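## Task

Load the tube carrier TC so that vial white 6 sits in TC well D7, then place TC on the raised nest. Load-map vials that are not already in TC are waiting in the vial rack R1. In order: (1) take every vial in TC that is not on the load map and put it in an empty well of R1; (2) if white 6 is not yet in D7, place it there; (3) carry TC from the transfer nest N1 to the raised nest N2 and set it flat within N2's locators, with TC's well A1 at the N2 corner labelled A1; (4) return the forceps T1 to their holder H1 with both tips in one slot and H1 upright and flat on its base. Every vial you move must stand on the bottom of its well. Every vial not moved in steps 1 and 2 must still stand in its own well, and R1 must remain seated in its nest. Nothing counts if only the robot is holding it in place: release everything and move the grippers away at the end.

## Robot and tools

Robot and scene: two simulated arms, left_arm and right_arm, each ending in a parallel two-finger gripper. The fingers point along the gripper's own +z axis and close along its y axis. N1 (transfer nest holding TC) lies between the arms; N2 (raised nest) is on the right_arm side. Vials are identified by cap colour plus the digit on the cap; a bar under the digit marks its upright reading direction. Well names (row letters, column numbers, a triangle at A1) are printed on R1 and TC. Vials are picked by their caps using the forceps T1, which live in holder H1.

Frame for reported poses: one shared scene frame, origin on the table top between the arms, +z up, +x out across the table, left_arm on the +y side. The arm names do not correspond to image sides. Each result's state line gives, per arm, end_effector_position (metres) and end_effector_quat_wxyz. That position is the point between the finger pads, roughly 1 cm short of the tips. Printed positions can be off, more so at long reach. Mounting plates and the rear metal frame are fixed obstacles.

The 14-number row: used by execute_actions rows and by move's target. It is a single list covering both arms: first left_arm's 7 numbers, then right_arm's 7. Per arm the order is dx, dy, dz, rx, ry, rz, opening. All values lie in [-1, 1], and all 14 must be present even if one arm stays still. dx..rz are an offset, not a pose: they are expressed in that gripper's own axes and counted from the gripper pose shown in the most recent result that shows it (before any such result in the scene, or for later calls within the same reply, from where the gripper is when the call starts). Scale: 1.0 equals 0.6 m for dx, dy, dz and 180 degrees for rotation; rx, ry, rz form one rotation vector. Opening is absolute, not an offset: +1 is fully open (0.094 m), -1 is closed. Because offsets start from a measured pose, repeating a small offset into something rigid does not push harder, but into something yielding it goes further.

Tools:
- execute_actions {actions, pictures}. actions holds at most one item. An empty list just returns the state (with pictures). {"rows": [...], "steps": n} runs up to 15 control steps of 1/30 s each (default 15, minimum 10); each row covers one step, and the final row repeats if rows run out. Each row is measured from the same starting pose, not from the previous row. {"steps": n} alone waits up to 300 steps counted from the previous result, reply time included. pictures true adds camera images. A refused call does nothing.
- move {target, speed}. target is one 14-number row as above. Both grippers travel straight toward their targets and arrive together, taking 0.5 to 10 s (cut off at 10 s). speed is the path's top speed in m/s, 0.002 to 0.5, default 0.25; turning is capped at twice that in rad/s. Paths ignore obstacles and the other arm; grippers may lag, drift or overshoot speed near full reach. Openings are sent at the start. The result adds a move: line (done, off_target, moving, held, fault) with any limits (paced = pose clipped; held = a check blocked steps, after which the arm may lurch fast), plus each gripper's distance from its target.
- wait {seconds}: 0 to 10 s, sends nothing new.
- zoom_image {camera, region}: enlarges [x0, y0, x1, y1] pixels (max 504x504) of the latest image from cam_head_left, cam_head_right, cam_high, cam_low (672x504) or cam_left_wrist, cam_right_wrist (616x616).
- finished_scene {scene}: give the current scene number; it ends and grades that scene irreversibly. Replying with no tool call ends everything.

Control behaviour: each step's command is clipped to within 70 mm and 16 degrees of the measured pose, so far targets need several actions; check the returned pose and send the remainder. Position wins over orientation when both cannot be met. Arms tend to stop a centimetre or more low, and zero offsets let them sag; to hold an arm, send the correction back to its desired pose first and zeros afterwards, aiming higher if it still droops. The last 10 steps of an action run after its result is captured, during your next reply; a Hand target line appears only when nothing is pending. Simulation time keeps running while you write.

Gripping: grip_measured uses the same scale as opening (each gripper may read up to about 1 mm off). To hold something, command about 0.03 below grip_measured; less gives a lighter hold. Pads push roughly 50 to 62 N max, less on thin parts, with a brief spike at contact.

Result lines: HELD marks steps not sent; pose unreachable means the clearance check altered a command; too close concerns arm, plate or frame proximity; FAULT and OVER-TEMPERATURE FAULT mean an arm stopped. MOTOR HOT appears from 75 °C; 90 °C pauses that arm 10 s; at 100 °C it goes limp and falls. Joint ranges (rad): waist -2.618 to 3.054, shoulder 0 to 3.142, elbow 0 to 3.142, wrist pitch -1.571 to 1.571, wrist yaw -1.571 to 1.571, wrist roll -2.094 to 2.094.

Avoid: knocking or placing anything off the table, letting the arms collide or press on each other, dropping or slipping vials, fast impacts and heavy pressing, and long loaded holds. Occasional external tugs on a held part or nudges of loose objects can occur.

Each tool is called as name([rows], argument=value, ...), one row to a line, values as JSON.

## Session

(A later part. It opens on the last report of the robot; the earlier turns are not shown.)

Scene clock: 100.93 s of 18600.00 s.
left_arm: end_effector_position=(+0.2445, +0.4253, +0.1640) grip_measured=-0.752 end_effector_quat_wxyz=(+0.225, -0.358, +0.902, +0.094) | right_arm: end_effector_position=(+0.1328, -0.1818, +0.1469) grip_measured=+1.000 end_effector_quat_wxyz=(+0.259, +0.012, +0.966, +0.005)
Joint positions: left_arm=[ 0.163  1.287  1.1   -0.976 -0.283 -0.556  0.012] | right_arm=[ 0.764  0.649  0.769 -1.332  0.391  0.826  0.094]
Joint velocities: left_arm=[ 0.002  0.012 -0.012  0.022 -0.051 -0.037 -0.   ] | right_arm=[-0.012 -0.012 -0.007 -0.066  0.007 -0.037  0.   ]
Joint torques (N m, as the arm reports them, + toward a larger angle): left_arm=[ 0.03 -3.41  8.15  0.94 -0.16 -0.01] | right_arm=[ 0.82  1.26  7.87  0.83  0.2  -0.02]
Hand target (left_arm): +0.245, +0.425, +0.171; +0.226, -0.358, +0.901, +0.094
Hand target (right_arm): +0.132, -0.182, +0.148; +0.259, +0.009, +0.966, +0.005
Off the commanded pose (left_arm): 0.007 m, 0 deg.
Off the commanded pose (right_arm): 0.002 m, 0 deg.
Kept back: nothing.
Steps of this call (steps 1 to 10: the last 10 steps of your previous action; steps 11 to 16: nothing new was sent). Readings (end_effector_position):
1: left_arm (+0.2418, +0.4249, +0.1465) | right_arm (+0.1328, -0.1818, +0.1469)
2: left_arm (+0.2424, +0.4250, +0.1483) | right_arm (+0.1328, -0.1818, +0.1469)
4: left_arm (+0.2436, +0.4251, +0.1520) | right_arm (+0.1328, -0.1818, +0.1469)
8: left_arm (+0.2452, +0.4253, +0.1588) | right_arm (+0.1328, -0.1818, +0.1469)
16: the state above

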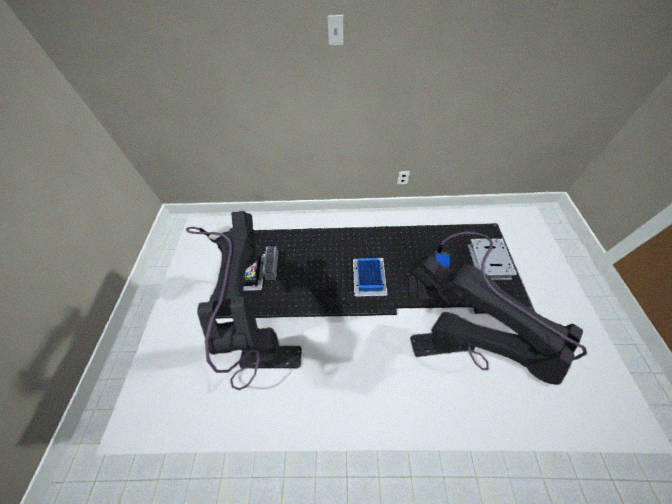

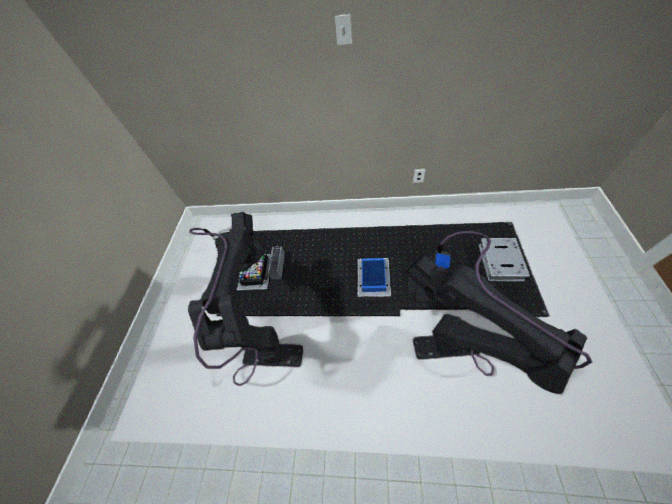

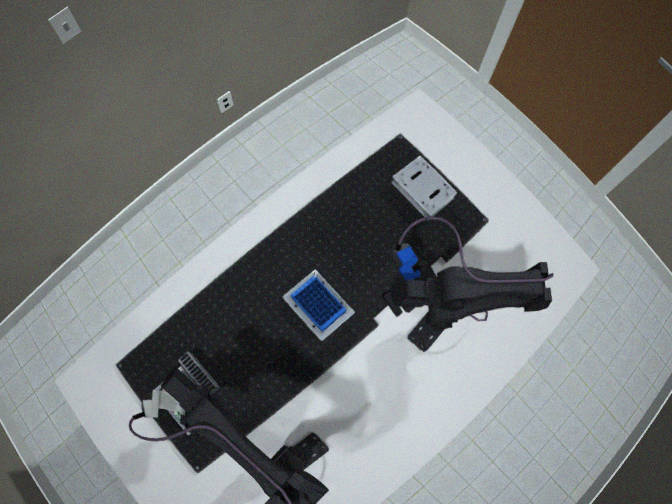

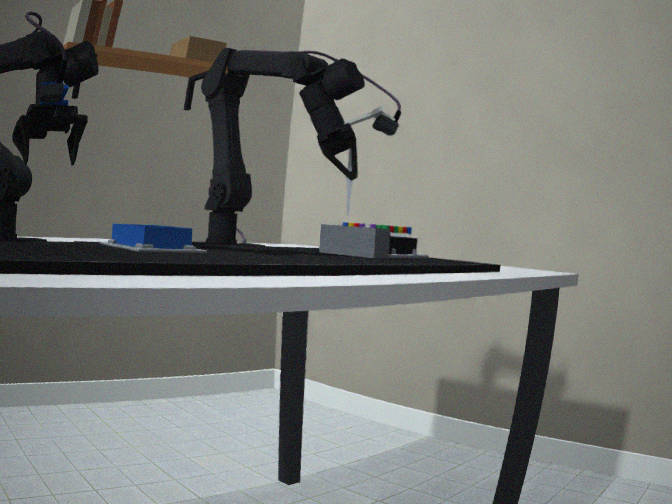

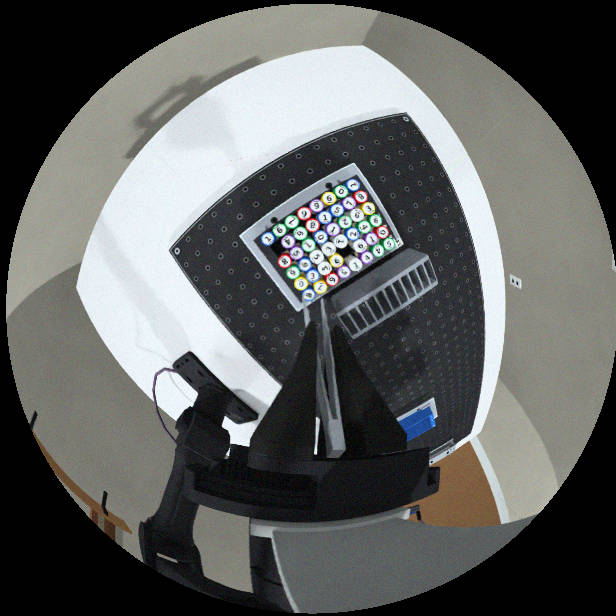

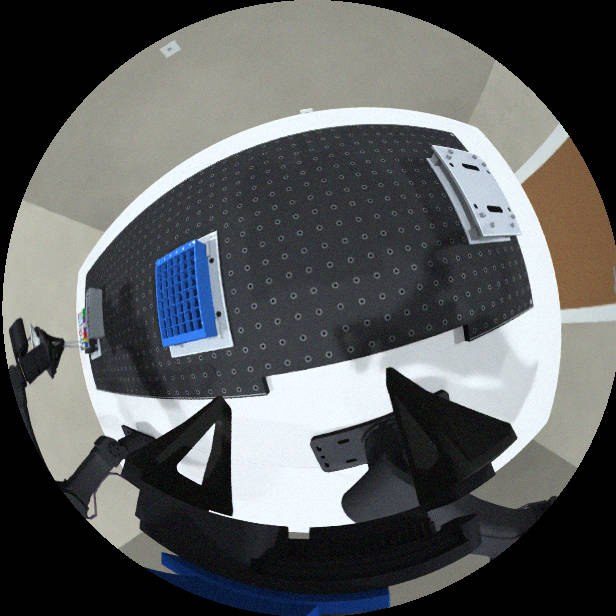

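execute_actions([
  {"rows": [[-0.0155,-0.0056,-0.0106,0.0031,-0.0062,-0.0022,-0.75,0,0,-0.003,0,0,-0.002,1],[-0.0192,-0.0079,-0.0087,0.0032,-0.0065,-0.0025,-0.75,0,0,-0.003,0,0,-0.002,1],[-0.0247,-0.0113,-0.006,0.0034,-0.0071,-0.0029,-0.75,0,0,-0.003,0,0,-0.002,1],[-0.0311,-0.0153,-0.0028,0.0036,-0.0077,-0.0035,-0.75,0,0,-0.003,0,0,-0.002,1],[-0.0384,-0.0198,0.0009,0.0039,-0.0085,-0.0041,-0.75,0,0,-0.003,0,0,-0.002,1],[-0.0466,-0.0249,0.0051,0.0042,-0.0093,-0.0048,-0.75,0,0,-0.003,0,0,-0.002,1],[-0.0549,-0.03,0.0092,0.0044,-0.0101,-0.0056,-0.75,0,0,-0.003,0,0,-0.002,1],[-0.064,-0.0357,0.0138,0.0048,-0.011,-0.0063,-0.75,0,0,-0.003,0,0,-0.002,1],[-0.0723,-0.0408,0.0179,0.005,-0.0118,-0.0071,-0.75,0,0,-0.003,0,0,-0.002,1],[-0.0805,-0.0459,0.0221,0.0053,-0.0126,-0.0078,-0.75,0,0,-0.003,0,0,-0.002,1],[-0.0878,-0.0504,0.0258,0.0056,-0.0134,-0.0084,-0.75,0,0,-0.003,0,0,-0.002,1],[-0.0942,-0.0544,0.029,0.0058,-0.014,-0.009,-0.75,0,0,-0.003,0,0,-0.002,1],[-0.0997,-0.0578,0.0317,0.006,-0.0146,-0.0094,-0.75,0,0,-0.003,0,0,-0.002,1],[-0.1034,-0.0601,0.0336,0.0061,-0.0149,-0.0097,-0.75,0,0,-0.003,0,0,-0.002,1],[-0.1052,-0.0612,0.0345,0.0062,-0.0151,-0.0099,-0.75,0,0,-0.003,0,0,-0.002,1]], "steps": 15},
])

execute_actions([
  {"steps": 22},
], pictures=true)

zoom_image(camera="cam_left_wrist", region=[250, 230, 370, 350])

Scene clock: 103.37 s of 18600.00 s.
left_arm: end_effector_position=(+0.2491, +0.4259, +0.1654) grip_measured=-0.752 end_effector_quat_wxyz=(+0.222, -0.357, +0.902, +0.095) | right_arm: end_effector_position=(+0.1328, -0.1818, +0.1469) grip_measured=+1.000 end_effector_quat_wxyz=(+0.259, +0.012, +0.966, +0.005)
Joint positions: left_arm=[ 0.163  1.311  1.126 -0.984 -0.283 -0.556  0.012] | right_arm=[ 0.764  0.649  0.769 -1.332  0.391  0.826  0.094]
Joint velocities: left_arm=[ 0.002  0.374  0.344  0.007  0.022 -0.037 -0.   ] | right_arm=[-0.007 -0.007 -0.007 -0.007  0.007 -0.022  0.   ]
Joint torques (N m, as the arm reports them, + toward a larger angle): left_arm=[ 0.61 -2.61  8.01  1.33 -0.18  0.02] | right_arm=[ 0.81  1.29  7.88  0.82  0.21 -0.01]
Steps of this call (steps 1 to 68: nothing new was sent; steps 69 to 73: the first 5 steps of this action). Readings (end_effector_position):
69: left_arm (+0.2428, +0.4250, +0.1632) | right_arm (+0.1328, -0.1818, +0.1469)
70: left_arm (+0.2431, +0.4251, +0.1635) | right_arm (+0.1328, -0.1818, +0.1469)
72: left_arm (+0.2463, +0.4255, +0.1648) | right_arm (+0.1328, -0.1818, +0.1469)
73: the state above

Scene clock: 104.10 s of 18600.00 s.
left_arm: end_effector_position=(+0.3059, +0.4396, +0.1634) grip_measured=-0.752 end_effector_quat_wxyz=(+0.229, -0.365, +0.897, +0.095) | right_arm: end_effector_position=(+0.1328, -0.1818, +0.1469) grip_measured=+1.000 end_effector_quat_wxyz=(+0.259, +0.012, +0.966, +0.005)
Joint positions: left_arm=[ 0.178  1.522  1.289 -0.919 -0.283 -0.556  0.012] | right_arm=[ 0.764  0.649  0.769 -1.332  0.391  0.826  0.094]
Joint velocities: left_arm=[ 0.017 -0.022 -0.002  0.037  0.022 -0.11  -0.001] | right_arm=[-0.027 -0.022 -0.007 -0.051 -0.037 -0.022  0.   ]
Joint torques (N m, as the arm reports them, + toward a larger angle): left_arm=[ 0.66 -5.4   8.29  1.27 -0.15  0.05] | right_arm=[ 0.82  1.26  7.9   0.82  0.2  -0.01]
Hand target (left_arm): +0.315, +0.444, +0.176; +0.251, -0.367, +0.891, +0.091
Hand target (right_arm): +0.132, -0.182, +0.148; +0.259, +0.009, +0.966, +0.005
Off the commanded pose (left_arm): 0.017 m, 3 deg.
Off the commanded pose (right_arm): 0.002 m, 0 deg.
Kept back: nothing.
Steps of this call (steps 1 to 10: the last 10 steps of your previous action; steps 11 to 22: nothing new was sent). Readings (end_effector_position):
1: left_arm (+0.2529, +0.4264, +0.1659) | right_arm (+0.1328, -0.1818, +0.1469)
2: left_arm (+0.2572, +0.4272, +0.1659) | right_arm (+0.1328, -0.1818, +0.1469)
4: left_arm (+0.2675, +0.4296, +0.1656) | right_arm (+0.1328, -0.1818, +0.1469)
8: left_arm (+0.2899, +0.4357, +0.1635) | right_arm (+0.1328, -0.1818, +0.1469)
22: the state above

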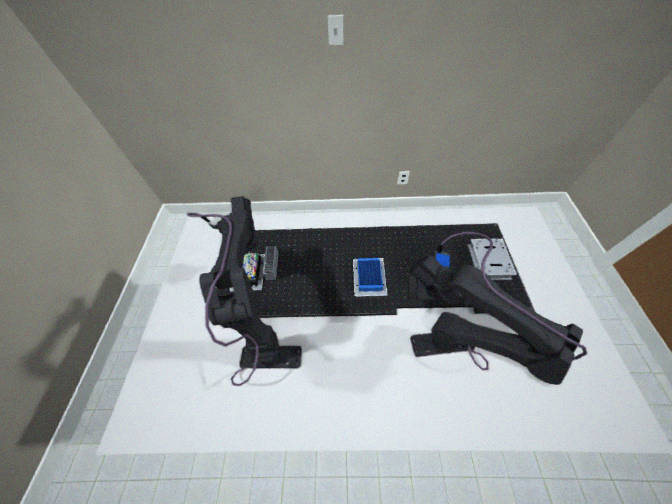

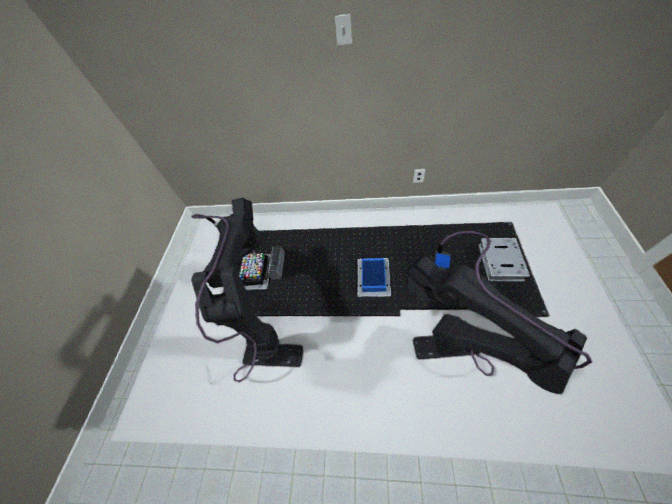

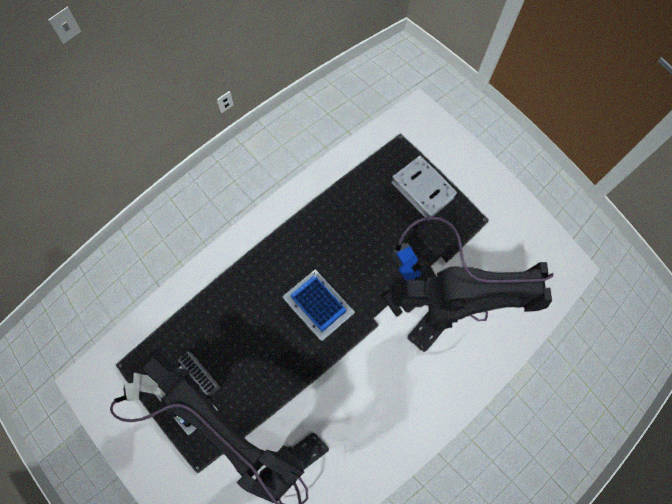

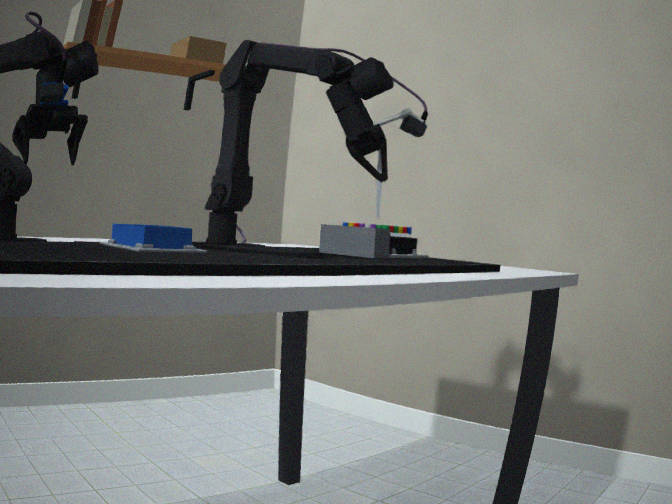

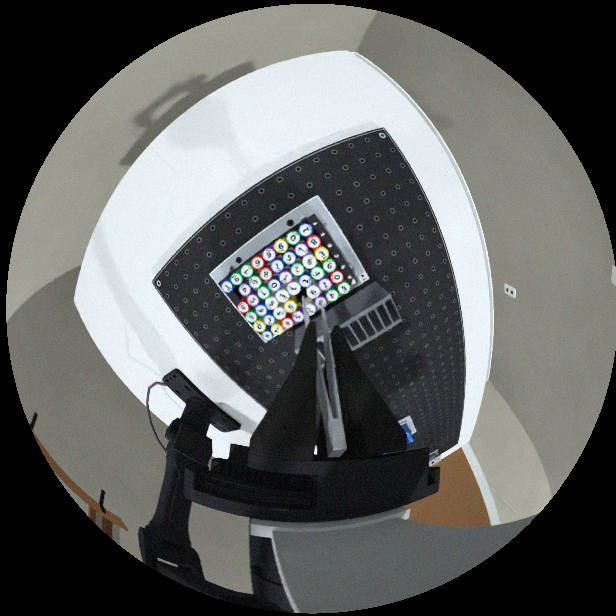

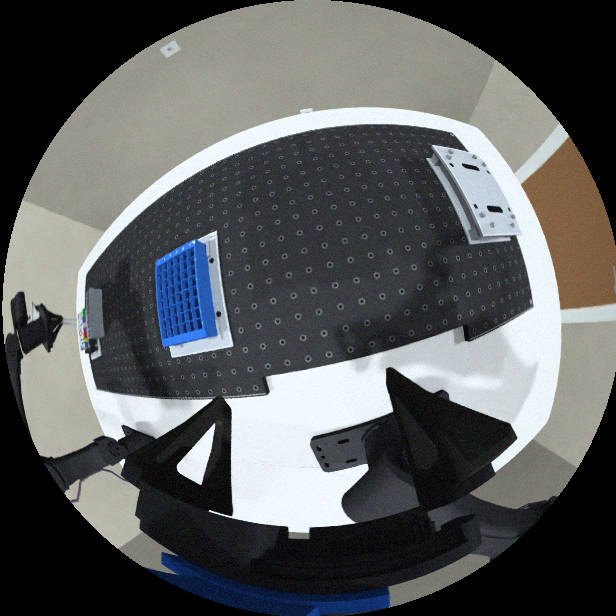

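Region (250, 230, 370, 350) of cam_left_wrist's 616x616 image, scaled by 4.200, with more detail than that image has.

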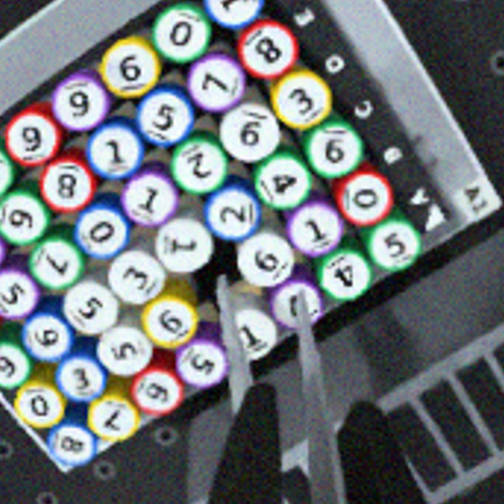

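execute_actions([
  {"rows": [[-0.0023,-0.0031,0.0051,0.0019,-0.0032,-0.001,-0.745,0,0,-0.003,0,0,-0.002,1],[-0.0019,-0.0032,0.0062,0.002,-0.0034,-0.0011,-0.745,0,0,-0.003,0,0,-0.002,1],[-0.0015,-0.0034,0.0074,0.0021,-0.0036,-0.0011,-0.745,0,0,-0.003,0,0,-0.002,1],[-0.001,-0.0035,0.0087,0.0022,-0.0037,-0.0012,-0.745,0,0,-0.003,0,0,-0.002,1],[-0.0006,-0.0037,0.01,0.0023,-0.0039,-0.0012,-0.745,0,0,-0.003,0,0,-0.002,1],[-0.0001,-0.0038,0.0113,0.0024,-0.0041,-0.0013,-0.745,0,0,-0.003,0,0,-0.002,1],[0.0003,-0.004,0.0126,0.0025,-0.0043,-0.0014,-0.745,0,0,-0.003,0,0,-0.002,1],[0.0008,-0.0041,0.0139,0.0026,-0.0045,-0.0014,-0.745,0,0,-0.003,0,0,-0.002,1],[0.0012,-0.0043,0.0152,0.0027,-0.0047,-0.0015,-0.745,0,0,-0.003,0,0,-0.002,1],[0.0017,-0.0044,0.0165,0.0028,-0.0049,-0.0016,-0.745,0,0,-0.003,0,0,-0.002,1],[0.0021,-0.0046,0.0178,0.003,-0.0051,-0.0016,-0.745,0,0,-0.003,0,0,-0.002,1],[0.0027,-0.0048,0.0194,0.0031,-0.0053,-0.0017,-0.745,0,0,-0.003,0,0,-0.002,1]], "steps": 12},
])

execute_actions([
  {"steps": 22},
], pictures=true)

zoom_image(camera="cam_left_wrist", region=[250, 230, 370, 350])

zoom_image(camera="cam_low", region=[340, 170, 420, 250])

Scene clock: 106.17 s of 18600.00 s.
left_arm: end_effector_position=(+0.3061, +0.4396, +0.1635) grip_measured=-0.747 end_effector_quat_wxyz=(+0.229, -0.365, +0.897, +0.094) | right_arm: end_effector_position=(+0.1328, -0.1818, +0.1469) grip_measured=+1.000 end_effector_quat_wxyz=(+0.259, +0.012, +0.966, +0.005)
Joint positions: left_arm=[ 0.178  1.522  1.289 -0.918 -0.283 -0.556  0.012] | right_arm=[ 0.764  0.649  0.769 -1.332  0.391  0.826  0.094]
Joint velocities: left_arm=[-0.027  0.007 -0.027 -0.037  0.007  0.081  0.001] | right_arm=[-0.002 -0.002 -0.032  0.007  0.007  0.007  0.   ]
Joint torques (N m, as the arm reports them, + toward a larger angle): left_arm=[ 0.04 -5.26  4.88  1.31 -0.18 -0.03] | right_arm=[ 0.76  1.28  7.93  0.81  0.22 -0.03]
Steps of this call (steps 1 to 60: nothing new was sent; steps 61 to 62: the first 2 steps of this action). Readings (end_effector_position):
61: left_arm (+0.3059, +0.4396, +0.1635) | right_arm (+0.1328, -0.1818, +0.1469)
62: the state above

Scene clock: 106.90 s of 18600.00 s.
left_arm: end_effector_position=(+0.3079, +0.4399, +0.1550) grip_measured=-0.747 end_effector_quat_wxyz=(+0.234, -0.365, +0.896, +0.093) | right_arm: end_effector_position=(+0.1328, -0.1818, +0.1469) grip_measured=+1.000 end_effector_quat_wxyz=(+0.259, +0.012, +0.966, +0.005)
Joint positions: left_arm=[ 0.178  1.522  1.251 -0.872 -0.283 -0.556  0.012] | right_arm=[ 0.764  0.649  0.769 -1.332  0.391  0.826  0.094]
Joint velocities: left_arm=[-0.017 -0.002  0.012  0.066  0.037  0.037  0.   ] | right_arm=[ 0.007  0.002 -0.002 -0.066 -0.066  0.022  0.   ]
Joint torques (N m, as the arm reports them, + toward a larger angle): left_arm=[ 0.   -5.13  5.19  1.31 -0.16 -0.03] | right_arm=[ 0.81  1.21  7.92  0.83  0.21 -0.02]
Hand target (left_arm): +0.311, +0.440, +0.153; +0.238, -0.366, +0.895, +0.093
Hand target (right_arm): +0.132, -0.182, +0.148; +0.259, +0.009, +0.966, +0.005
Off the commanded pose (left_arm): 0.004 m, 1 deg.
Off the commanded pose (right_arm): 0.002 m, 0 deg.
Kept back: nothing.
Steps of this call (steps 1 to 10: the last 10 steps of your previous action; steps 11 to 22: nothing new was sent). Readings (end_effector_position):
1: left_arm (+0.3064, +0.4397, +0.1637) | right_arm (+0.1328, -0.1818, +0.1469)
2: left_arm (+0.3068, +0.4397, +0.1638) | right_arm (+0.1328, -0.1818, +0.1469)
4: left_arm (+0.3076, +0.4398, +0.1631) | right_arm (+0.1328, -0.1818, +0.1469)
8: left_arm (+0.3063, +0.4396, +0.1578) | right_arm (+0.1328, -0.1818, +0.1469)
22: the state above

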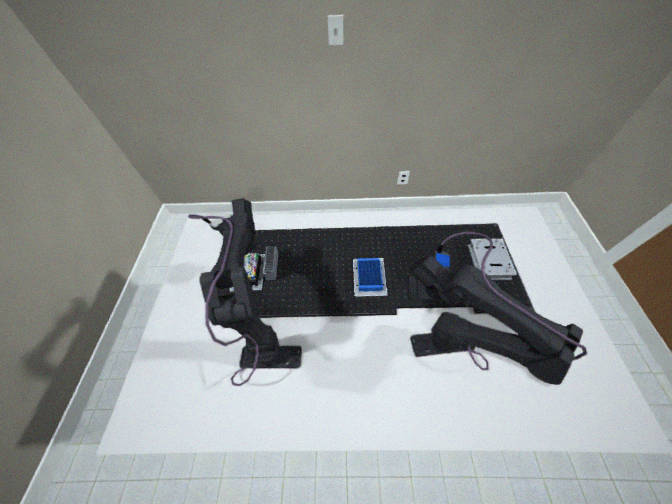

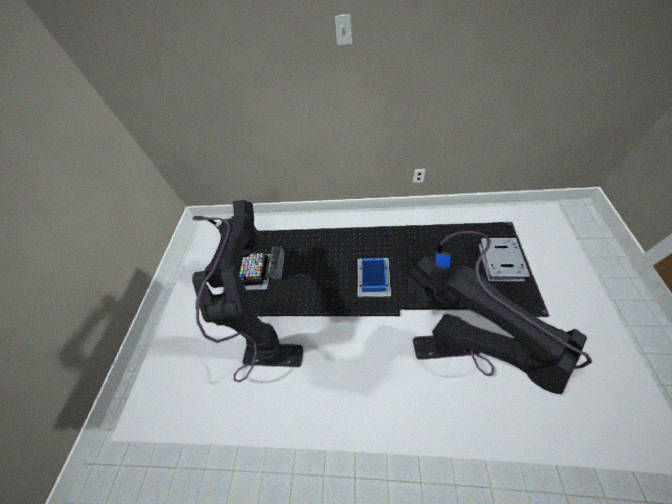

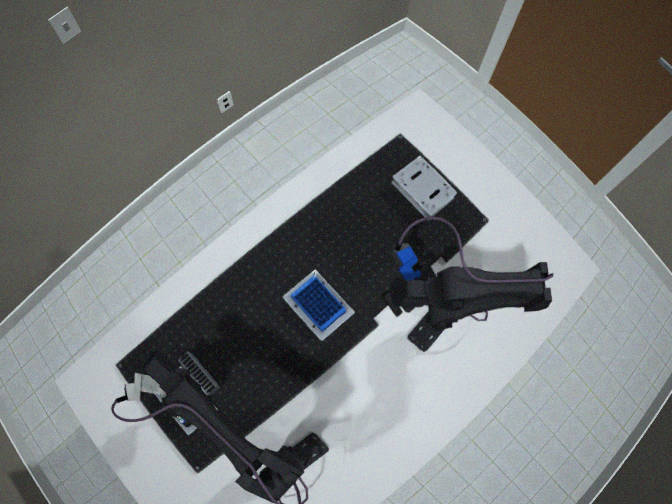

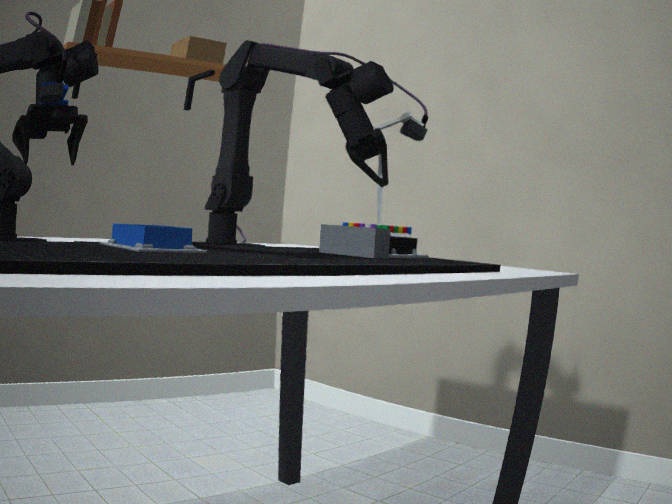

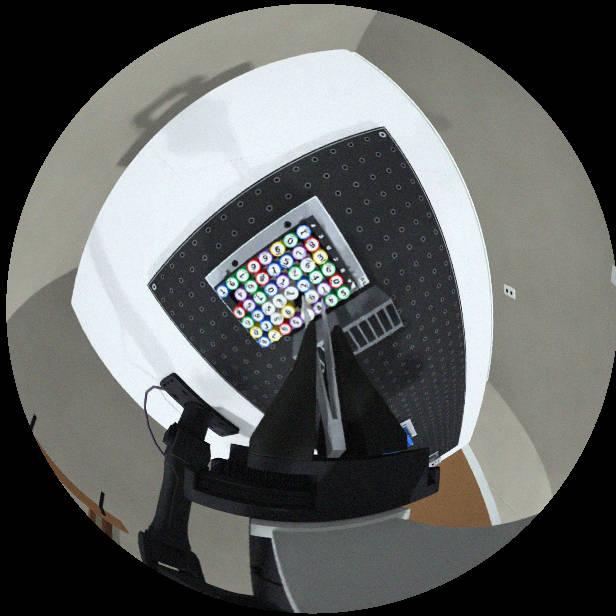

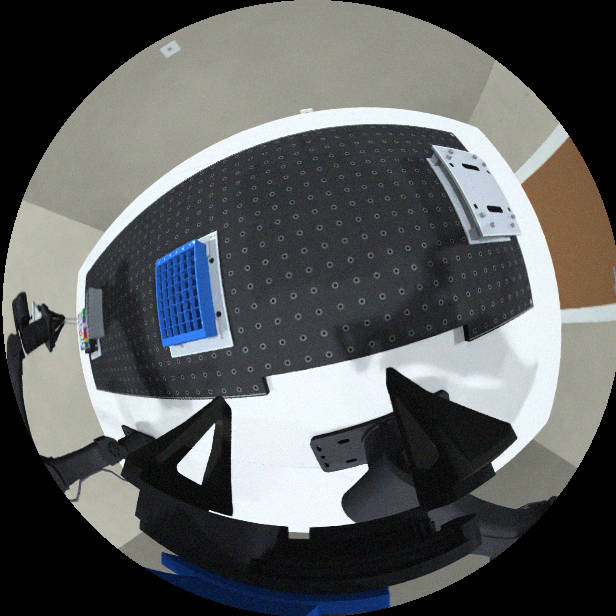

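Region (250, 230, 370, 350) of cam_left_wrist's 616x616 image, scaled by 4.200, with more detail than that image has.

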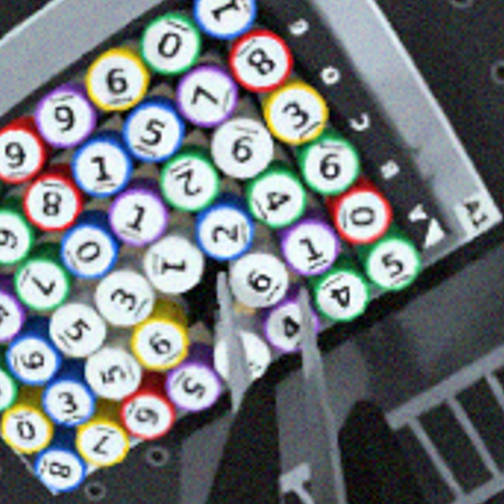

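Region (340, 170, 420, 250) of cam_low's 672x504 image, scaled by 6.300, with more detail than that image has.

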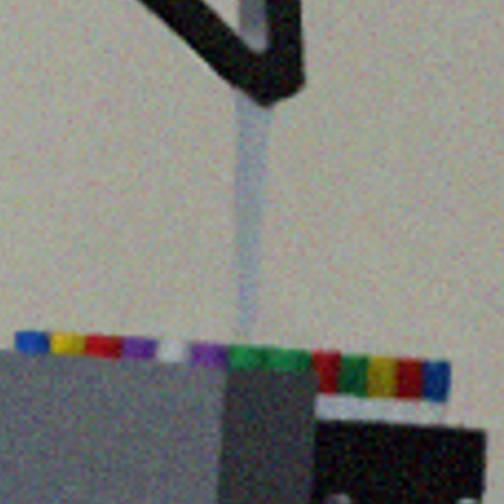

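execute_actions([
  {"rows": [[0.0011,-0.0011,0.0053,0.0006,-0.0011,-0.0003,-0.745,0,0,-0.003,0,0,-0.002,1],[0.0014,-0.0012,0.0063,0.0007,-0.0013,-0.0004,-0.745,0,0,-0.003,0,0,-0.002,1],[0.0017,-0.0014,0.0073,0.0009,-0.0015,-0.0005,-0.745,0,0,-0.003,0,0,-0.002,1],[0.002,-0.0016,0.0084,0.001,-0.0017,-0.0006,-0.745,0,0,-0.003,0,0,-0.002,1],[0.0023,-0.0018,0.0094,0.0012,-0.002,-0.0007,-0.745,0,0,-0.003,0,0,-0.002,1],[0.0026,-0.002,0.0105,0.0014,-0.0023,-0.0008,-0.745,0,0,-0.003,0,0,-0.002,1],[0.003,-0.0022,0.0115,0.0016,-0.0026,-0.0009,-0.745,0,0,-0.003,0,0,-0.002,1],[0.0034,-0.0023,0.0125,0.0016,-0.0026,-0.0009,-0.745,0,0,-0.003,0,0,-0.002,1],[0.0039,-0.0023,0.0135,0.0016,-0.0026,-0.0009,-0.745,0,0,-0.003,0,0,-0.002,1],[0.0044,-0.0023,0.0145,0.0016,-0.0026,-0.0009,-0.745,0,0,-0.003,0,0,-0.002,1],[0.0049,-0.0023,0.0155,0.0016,-0.0026,-0.0009,-0.745,0,0,-0.003,0,0,-0.002,1],[0.0054,-0.0023,0.0165,0.0016,-0.0026,-0.0009,-0.745,0,0,-0.003,0,0,-0.002,1],[0.0059,-0.0023,0.0175,0.0016,-0.0026,-0.0009,-0.745,0,0,-0.003,0,0,-0.002,1],[0.0064,-0.0023,0.0185,0.0016,-0.0026,-0.0009,-0.745,0,0,-0.003,0,0,-0.002,1],[0.0069,-0.0023,0.0195,0.0016,-0.0026,-0.0009,-0.745,0,0,-0.003,0,0,-0.002,1]], "steps": 15},
])

execute_actions([
  {"steps": 20},
], pictures=true)

zoom_image(camera="cam_left_wrist", region=[250, 230, 370, 350])

Scene clock: 108.70 s of 18600.00 s.
left_arm: end_effector_position=(+0.3085, +0.4400, +0.1548) grip_measured=-0.747 end_effector_quat_wxyz=(+0.235, -0.365, +0.896, +0.093) | right_arm: end_effector_position=(+0.1328, -0.1818, +0.1469) grip_measured=+1.000 end_effector_quat_wxyz=(+0.259, +0.012, +0.966, +0.005)
Joint positions: left_arm=[ 0.178  1.522  1.249 -0.867 -0.283 -0.556  0.012] | right_arm=[ 0.764  0.649  0.769 -1.332  0.391  0.826  0.094]
Joint velocities: left_arm=[ 0.002  0.012 -0.066  0.095 -0.022  0.081  0.001] | right_arm=[-0.002  0.012 -0.017 -0.051 -0.007  0.022  0.   ]
Joint torques (N m, as the arm reports them, + toward a larger angle): left_arm=[-0.03 -5.34  4.74  1.2  -0.16 -0.02] | right_arm=[0.84 1.25 7.83 0.81 0.2  0.  ]
Steps of this call (steps 1 to 49: nothing new was sent; steps 50 to 54: the first 5 steps of this action). Readings (end_effector_position):
50: left_arm (+0.3082, +0.4399, +0.1551) | right_arm (+0.1328, -0.1818, +0.1469)
51: left_arm (+0.3082, +0.4399, +0.1551) | right_arm (+0.1328, -0.1818, +0.1469)
53: left_arm (+0.3083, +0.4400, +0.1552) | right_arm (+0.1328, -0.1818, +0.1469)
54: the state above

Scene clock: 109.37 s of 18600.00 s.
left_arm: end_effector_position=(+0.3076, +0.4398, +0.1456) grip_measured=-0.747 end_effector_quat_wxyz=(+0.234, -0.365, +0.896, +0.093) | right_arm: end_effector_position=(+0.1328, -0.1818, +0.1469) grip_measured=+1.000 end_effector_quat_wxyz=(+0.259, +0.012, +0.966, +0.005)
Joint positions: left_arm=[ 0.178  1.522  1.214 -0.833 -0.283 -0.556  0.012] | right_arm=[ 0.764  0.649  0.769 -1.332  0.391  0.826  0.094]
Joint velocities: left_arm=[-0.027 -0.012 -0.002 -0.022  0.051 -0.037 -0.001] | right_arm=[-0.007 -0.002 -0.007 -0.037 -0.066  0.051  0.   ]
Joint torques (N m, as the arm reports them, + toward a larger angle): left_arm=[-0.02 -5.1   5.08  1.3  -0.16 -0.01] | right_arm=[0.8  1.19 7.88 0.82 0.22 0.  ]
Hand target (left_arm): +0.310, +0.440, +0.143; +0.238, -0.366, +0.895, +0.092
Hand target (right_arm): +0.132, -0.182, +0.148; +0.259, +0.009, +0.966, +0.005
Off the commanded pose (left_arm): 0.004 m, 1 deg.
Off the commanded pose (right_arm): 0.002 m, 0 deg.
Kept back: nothing.
Steps of this call (steps 1 to 10: the last 10 steps of your previous action; steps 11 to 20: nothing new was sent). Readings (end_effector_position):
1: left_arm (+0.3084, +0.4400, +0.1540) | right_arm (+0.1328, -0.1818, +0.1469)
2: left_arm (+0.3082, +0.4399, +0.1529) | right_arm (+0.1328, -0.1818, +0.1469)
4: left_arm (+0.3072, +0.4398, +0.1503) | right_arm (+0.1328, -0.1818, +0.1469)
8: left_arm (+0.3061, +0.4396, +0.1469) | right_arm (+0.1328, -0.1818, +0.1469)
20: the state above

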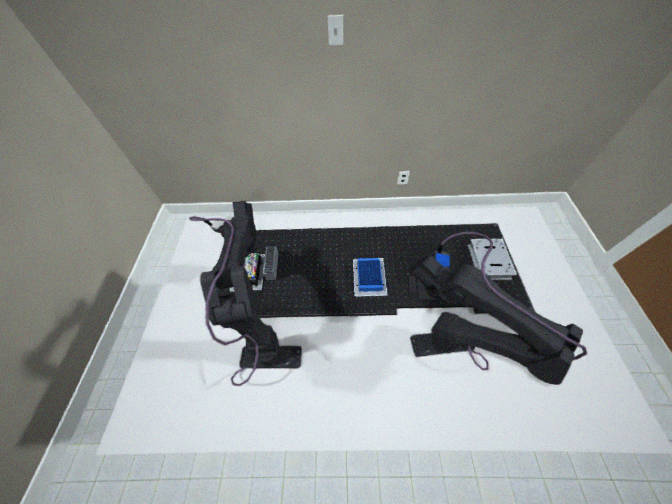

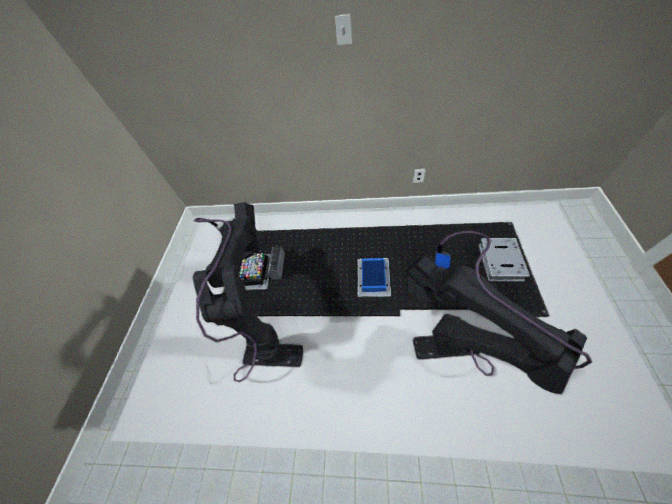

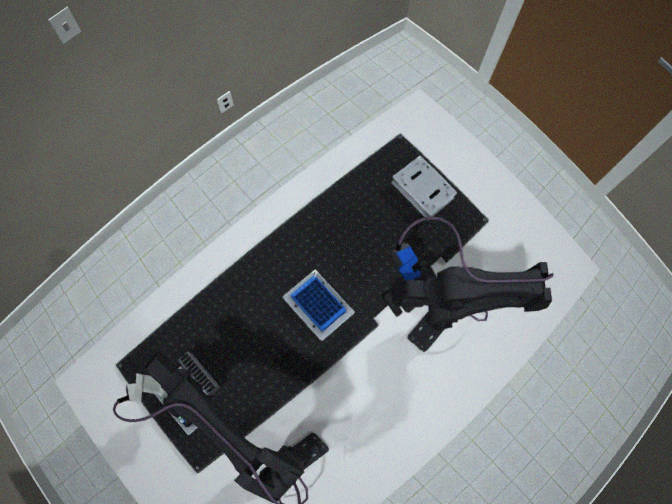

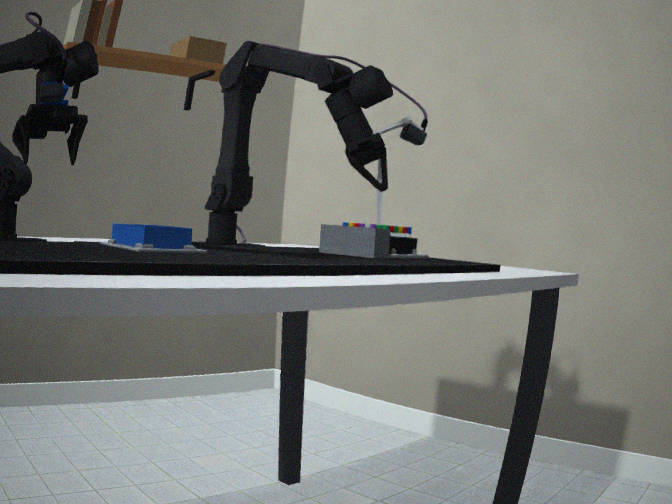

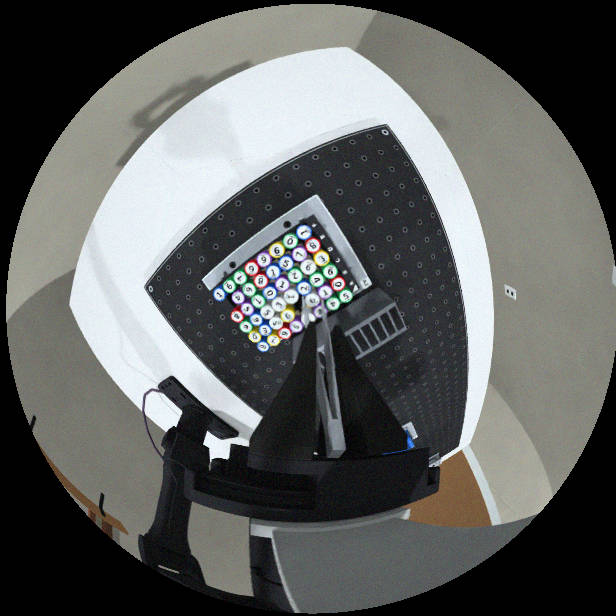

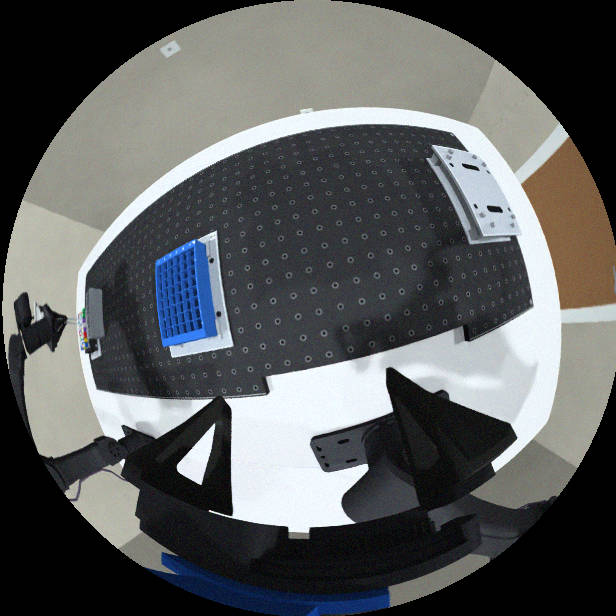

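Region (250, 230, 370, 350) of cam_left_wrist's 616x616 image, scaled by 4.200, with more detail than that image has.

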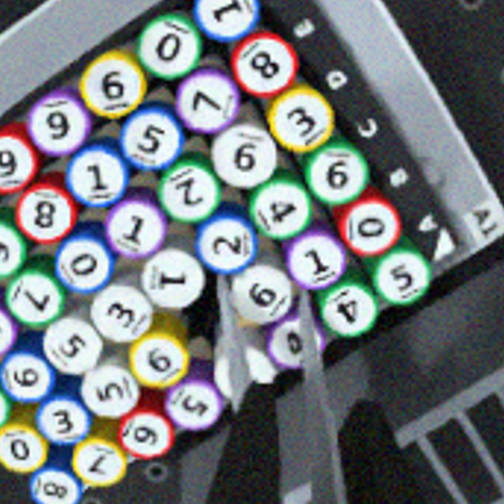

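execute_actions([
  {"rows": [[0,0,0,0,0,0,-0.76,0,0,-0.003,0,0,-0.002,1],[0,0,0,0,0,0,-0.775,0,0,-0.003,0,0,-0.002,1],[0,0,0,0,0,0,-0.785,0,0,-0.003,0,0,-0.002,1],[0,0,0,0,0,0,-0.795,0,0,-0.003,0,0,-0.002,1],[0,0,0,0,0,0,-0.803,0,0,-0.003,0,0,-0.002,1],[0,0,0,0,0,0,-0.81,0,0,-0.003,0,0,-0.002,1],[0,0,0,0,0,0,-0.817,0,0,-0.003,0,0,-0.002,1],[0,0,0,0,0,0,-0.825,0,0,-0.003,0,0,-0.002,1]], "steps": 10},
])

execute_actions([
  {"steps": 14},
], pictures=true)

zoom_image(camera="cam_left_wrist", region=[250, 230, 370, 350])

Scene clock: 109.80 s of 18600.00 s.
left_arm: end_effector_position=(+0.3079, +0.4399, +0.1458) grip_measured=-0.747 end_effector_quat_wxyz=(+0.235, -0.365, +0.896, +0.093) | right_arm: end_effector_position=(+0.1328, -0.1818, +0.1469) grip_measured=+1.000 end_effector_quat_wxyz=(+0.259, +0.012, +0.966, +0.005)
Joint positions: left_arm=[ 0.178  1.522  1.214 -0.832 -0.283 -0.556  0.012] | right_arm=[ 0.764  0.649  0.769 -1.332  0.391  0.826  0.094]
Joint velocities: left_arm=[-0.007 -0.012 -0.022 -0.066  0.022 -0.081  0.   ] | right_arm=[-0.017  0.002 -0.012  0.007  0.007 -0.095  0.   ]
Joint torques (N m, as the arm reports them, + toward a larger angle): left_arm=[ 0.02 -5.1   5.04  1.32 -0.18 -0.02] | right_arm=[ 0.85  1.24  7.91  0.82  0.2  -0.02]
Kept back: the last 10 steps of this action.
Steps of this call (steps 1 to 13: nothing new was sent). Readings (end_effector_position):
1: left_arm (+0.3077, +0.4399, +0.1457) | right_arm (+0.1328, -0.1818, +0.1469)
2: left_arm (+0.3078, +0.4399, +0.1457) | right_arm (+0.1328, -0.1818, +0.1469)
4: left_arm (+0.3078, +0.4399, +0.1457) | right_arm (+0.1328, -0.1818, +0.1469)
8: left_arm (+0.3079, +0.4399, +0.1458) | right_arm (+0.1328, -0.1818, +0.1469)
13: the state above

Scene clock: 110.27 s of 18600.00 s.
left_arm: end_effector_position=(+0.3079, +0.4399, +0.1458) grip_measured=-0.819 end_effector_quat_wxyz=(+0.235, -0.365, +0.896, +0.093) | right_arm: end_effector_position=(+0.1328, -0.1818, +0.1469) grip_measured=+1.000 end_effector_quat_wxyz=(+0.259, +0.012, +0.966, +0.005)
Joint positions: left_arm=[ 0.178  1.522  1.214 -0.832 -0.283 -0.556  0.009] | right_arm=[ 0.764  0.649  0.769 -1.332  0.391  0.826  0.094]
Joint velocities: left_arm=[-0.012 -0.037 -0.012  0.051  0.007 -0.051  0.   ] | right_arm=[-0.002  0.007 -0.007 -0.037 -0.051  0.037  0.   ]
Joint torques (N m, as the arm reports them, + toward a larger angle): left_arm=[ 0.05 -5.44  5.98  1.1  -0.17 -0.02] | right_arm=[0.88 1.24 7.89 0.81 0.2  0.  ]
Hand target (left_arm): +0.308, +0.440, +0.146; +0.234, -0.365, +0.896, +0.093
Hand target (right_arm): +0.132, -0.182, +0.148; +0.259, +0.009, +0.966, +0.005
Off the commanded pose (left_arm): 0.000 m, 0 deg.
Off the commanded pose (right_arm): 0.002 m, 0 deg.
Kept back: nothing.
Steps of this call (steps 1 to 10: the last 10 steps of your previous action; steps 11 to 14: nothing new was sent). Readings (end_effector_position):
1: left_arm (+0.3079, +0.4399, +0.1458) | right_arm (+0.1328, -0.1818, +0.1469)
2: left_arm (+0.3079, +0.4399, +0.1458) | right_arm (+0.1328, -0.1818, +0.1469)
4: left_arm (+0.3079, +0.4399, +0.1458) | right_arm (+0.1328, -0.1818, +0.1469)
8: left_arm (+0.3079, +0.4399, +0.1458) | right_arm (+0.1328, -0.1818, +0.1469)
14: the state above

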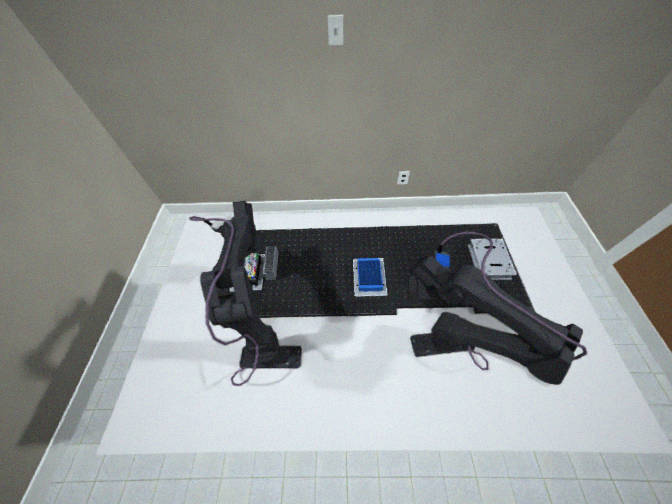

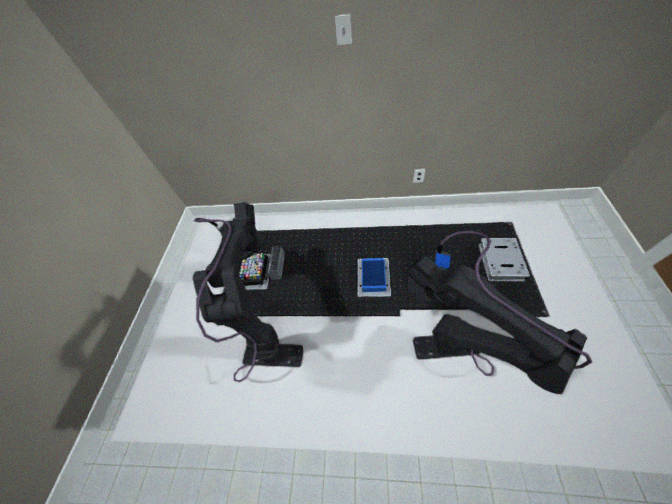

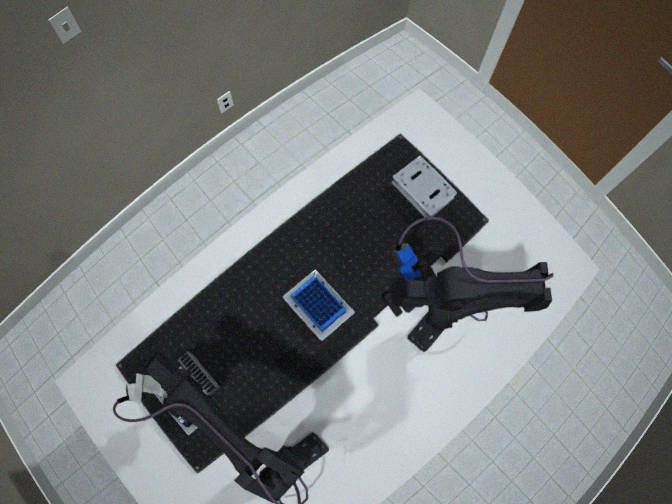

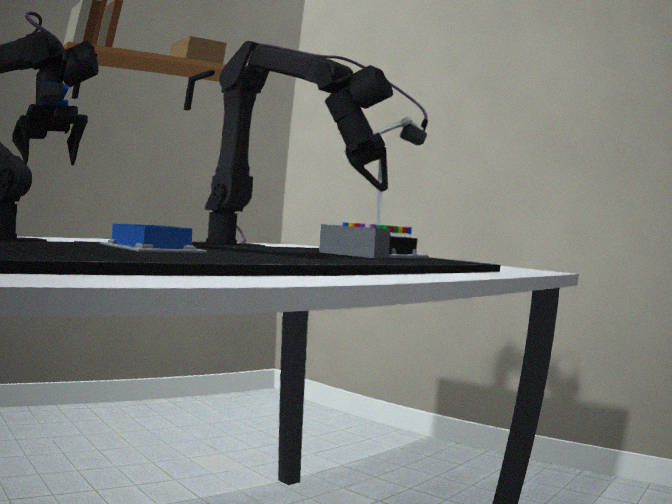

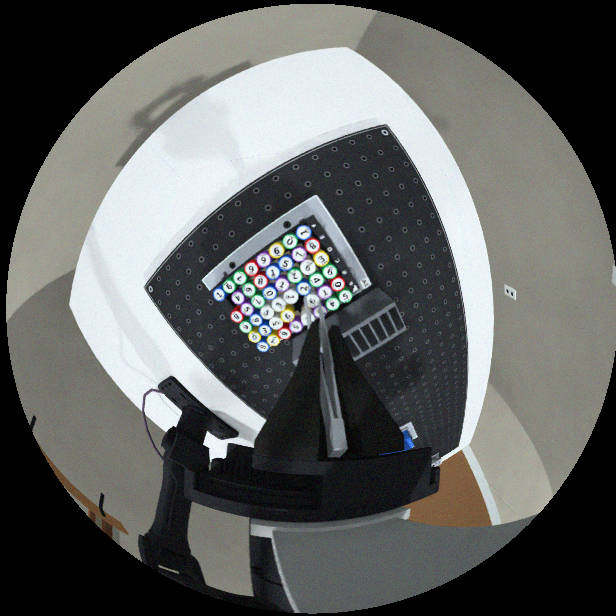

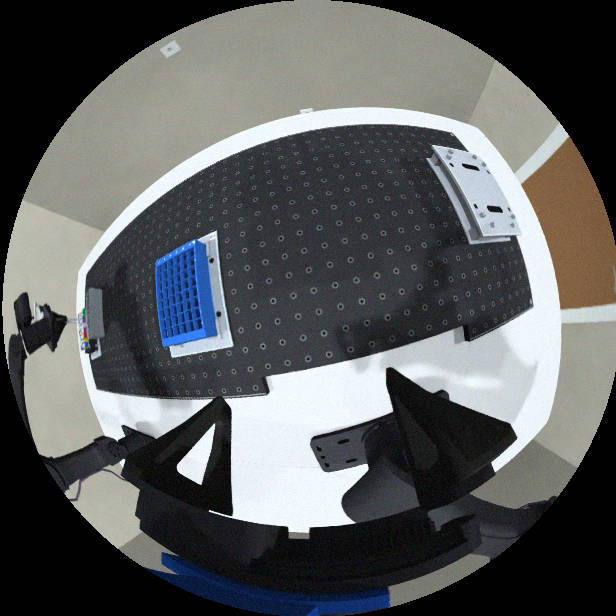

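Region (250, 230, 370, 350) of cam_left_wrist's 616x616 image, scaled by 4.200, with more detail than that image has.

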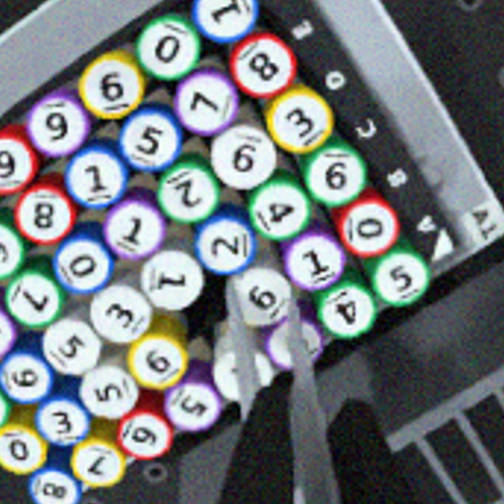

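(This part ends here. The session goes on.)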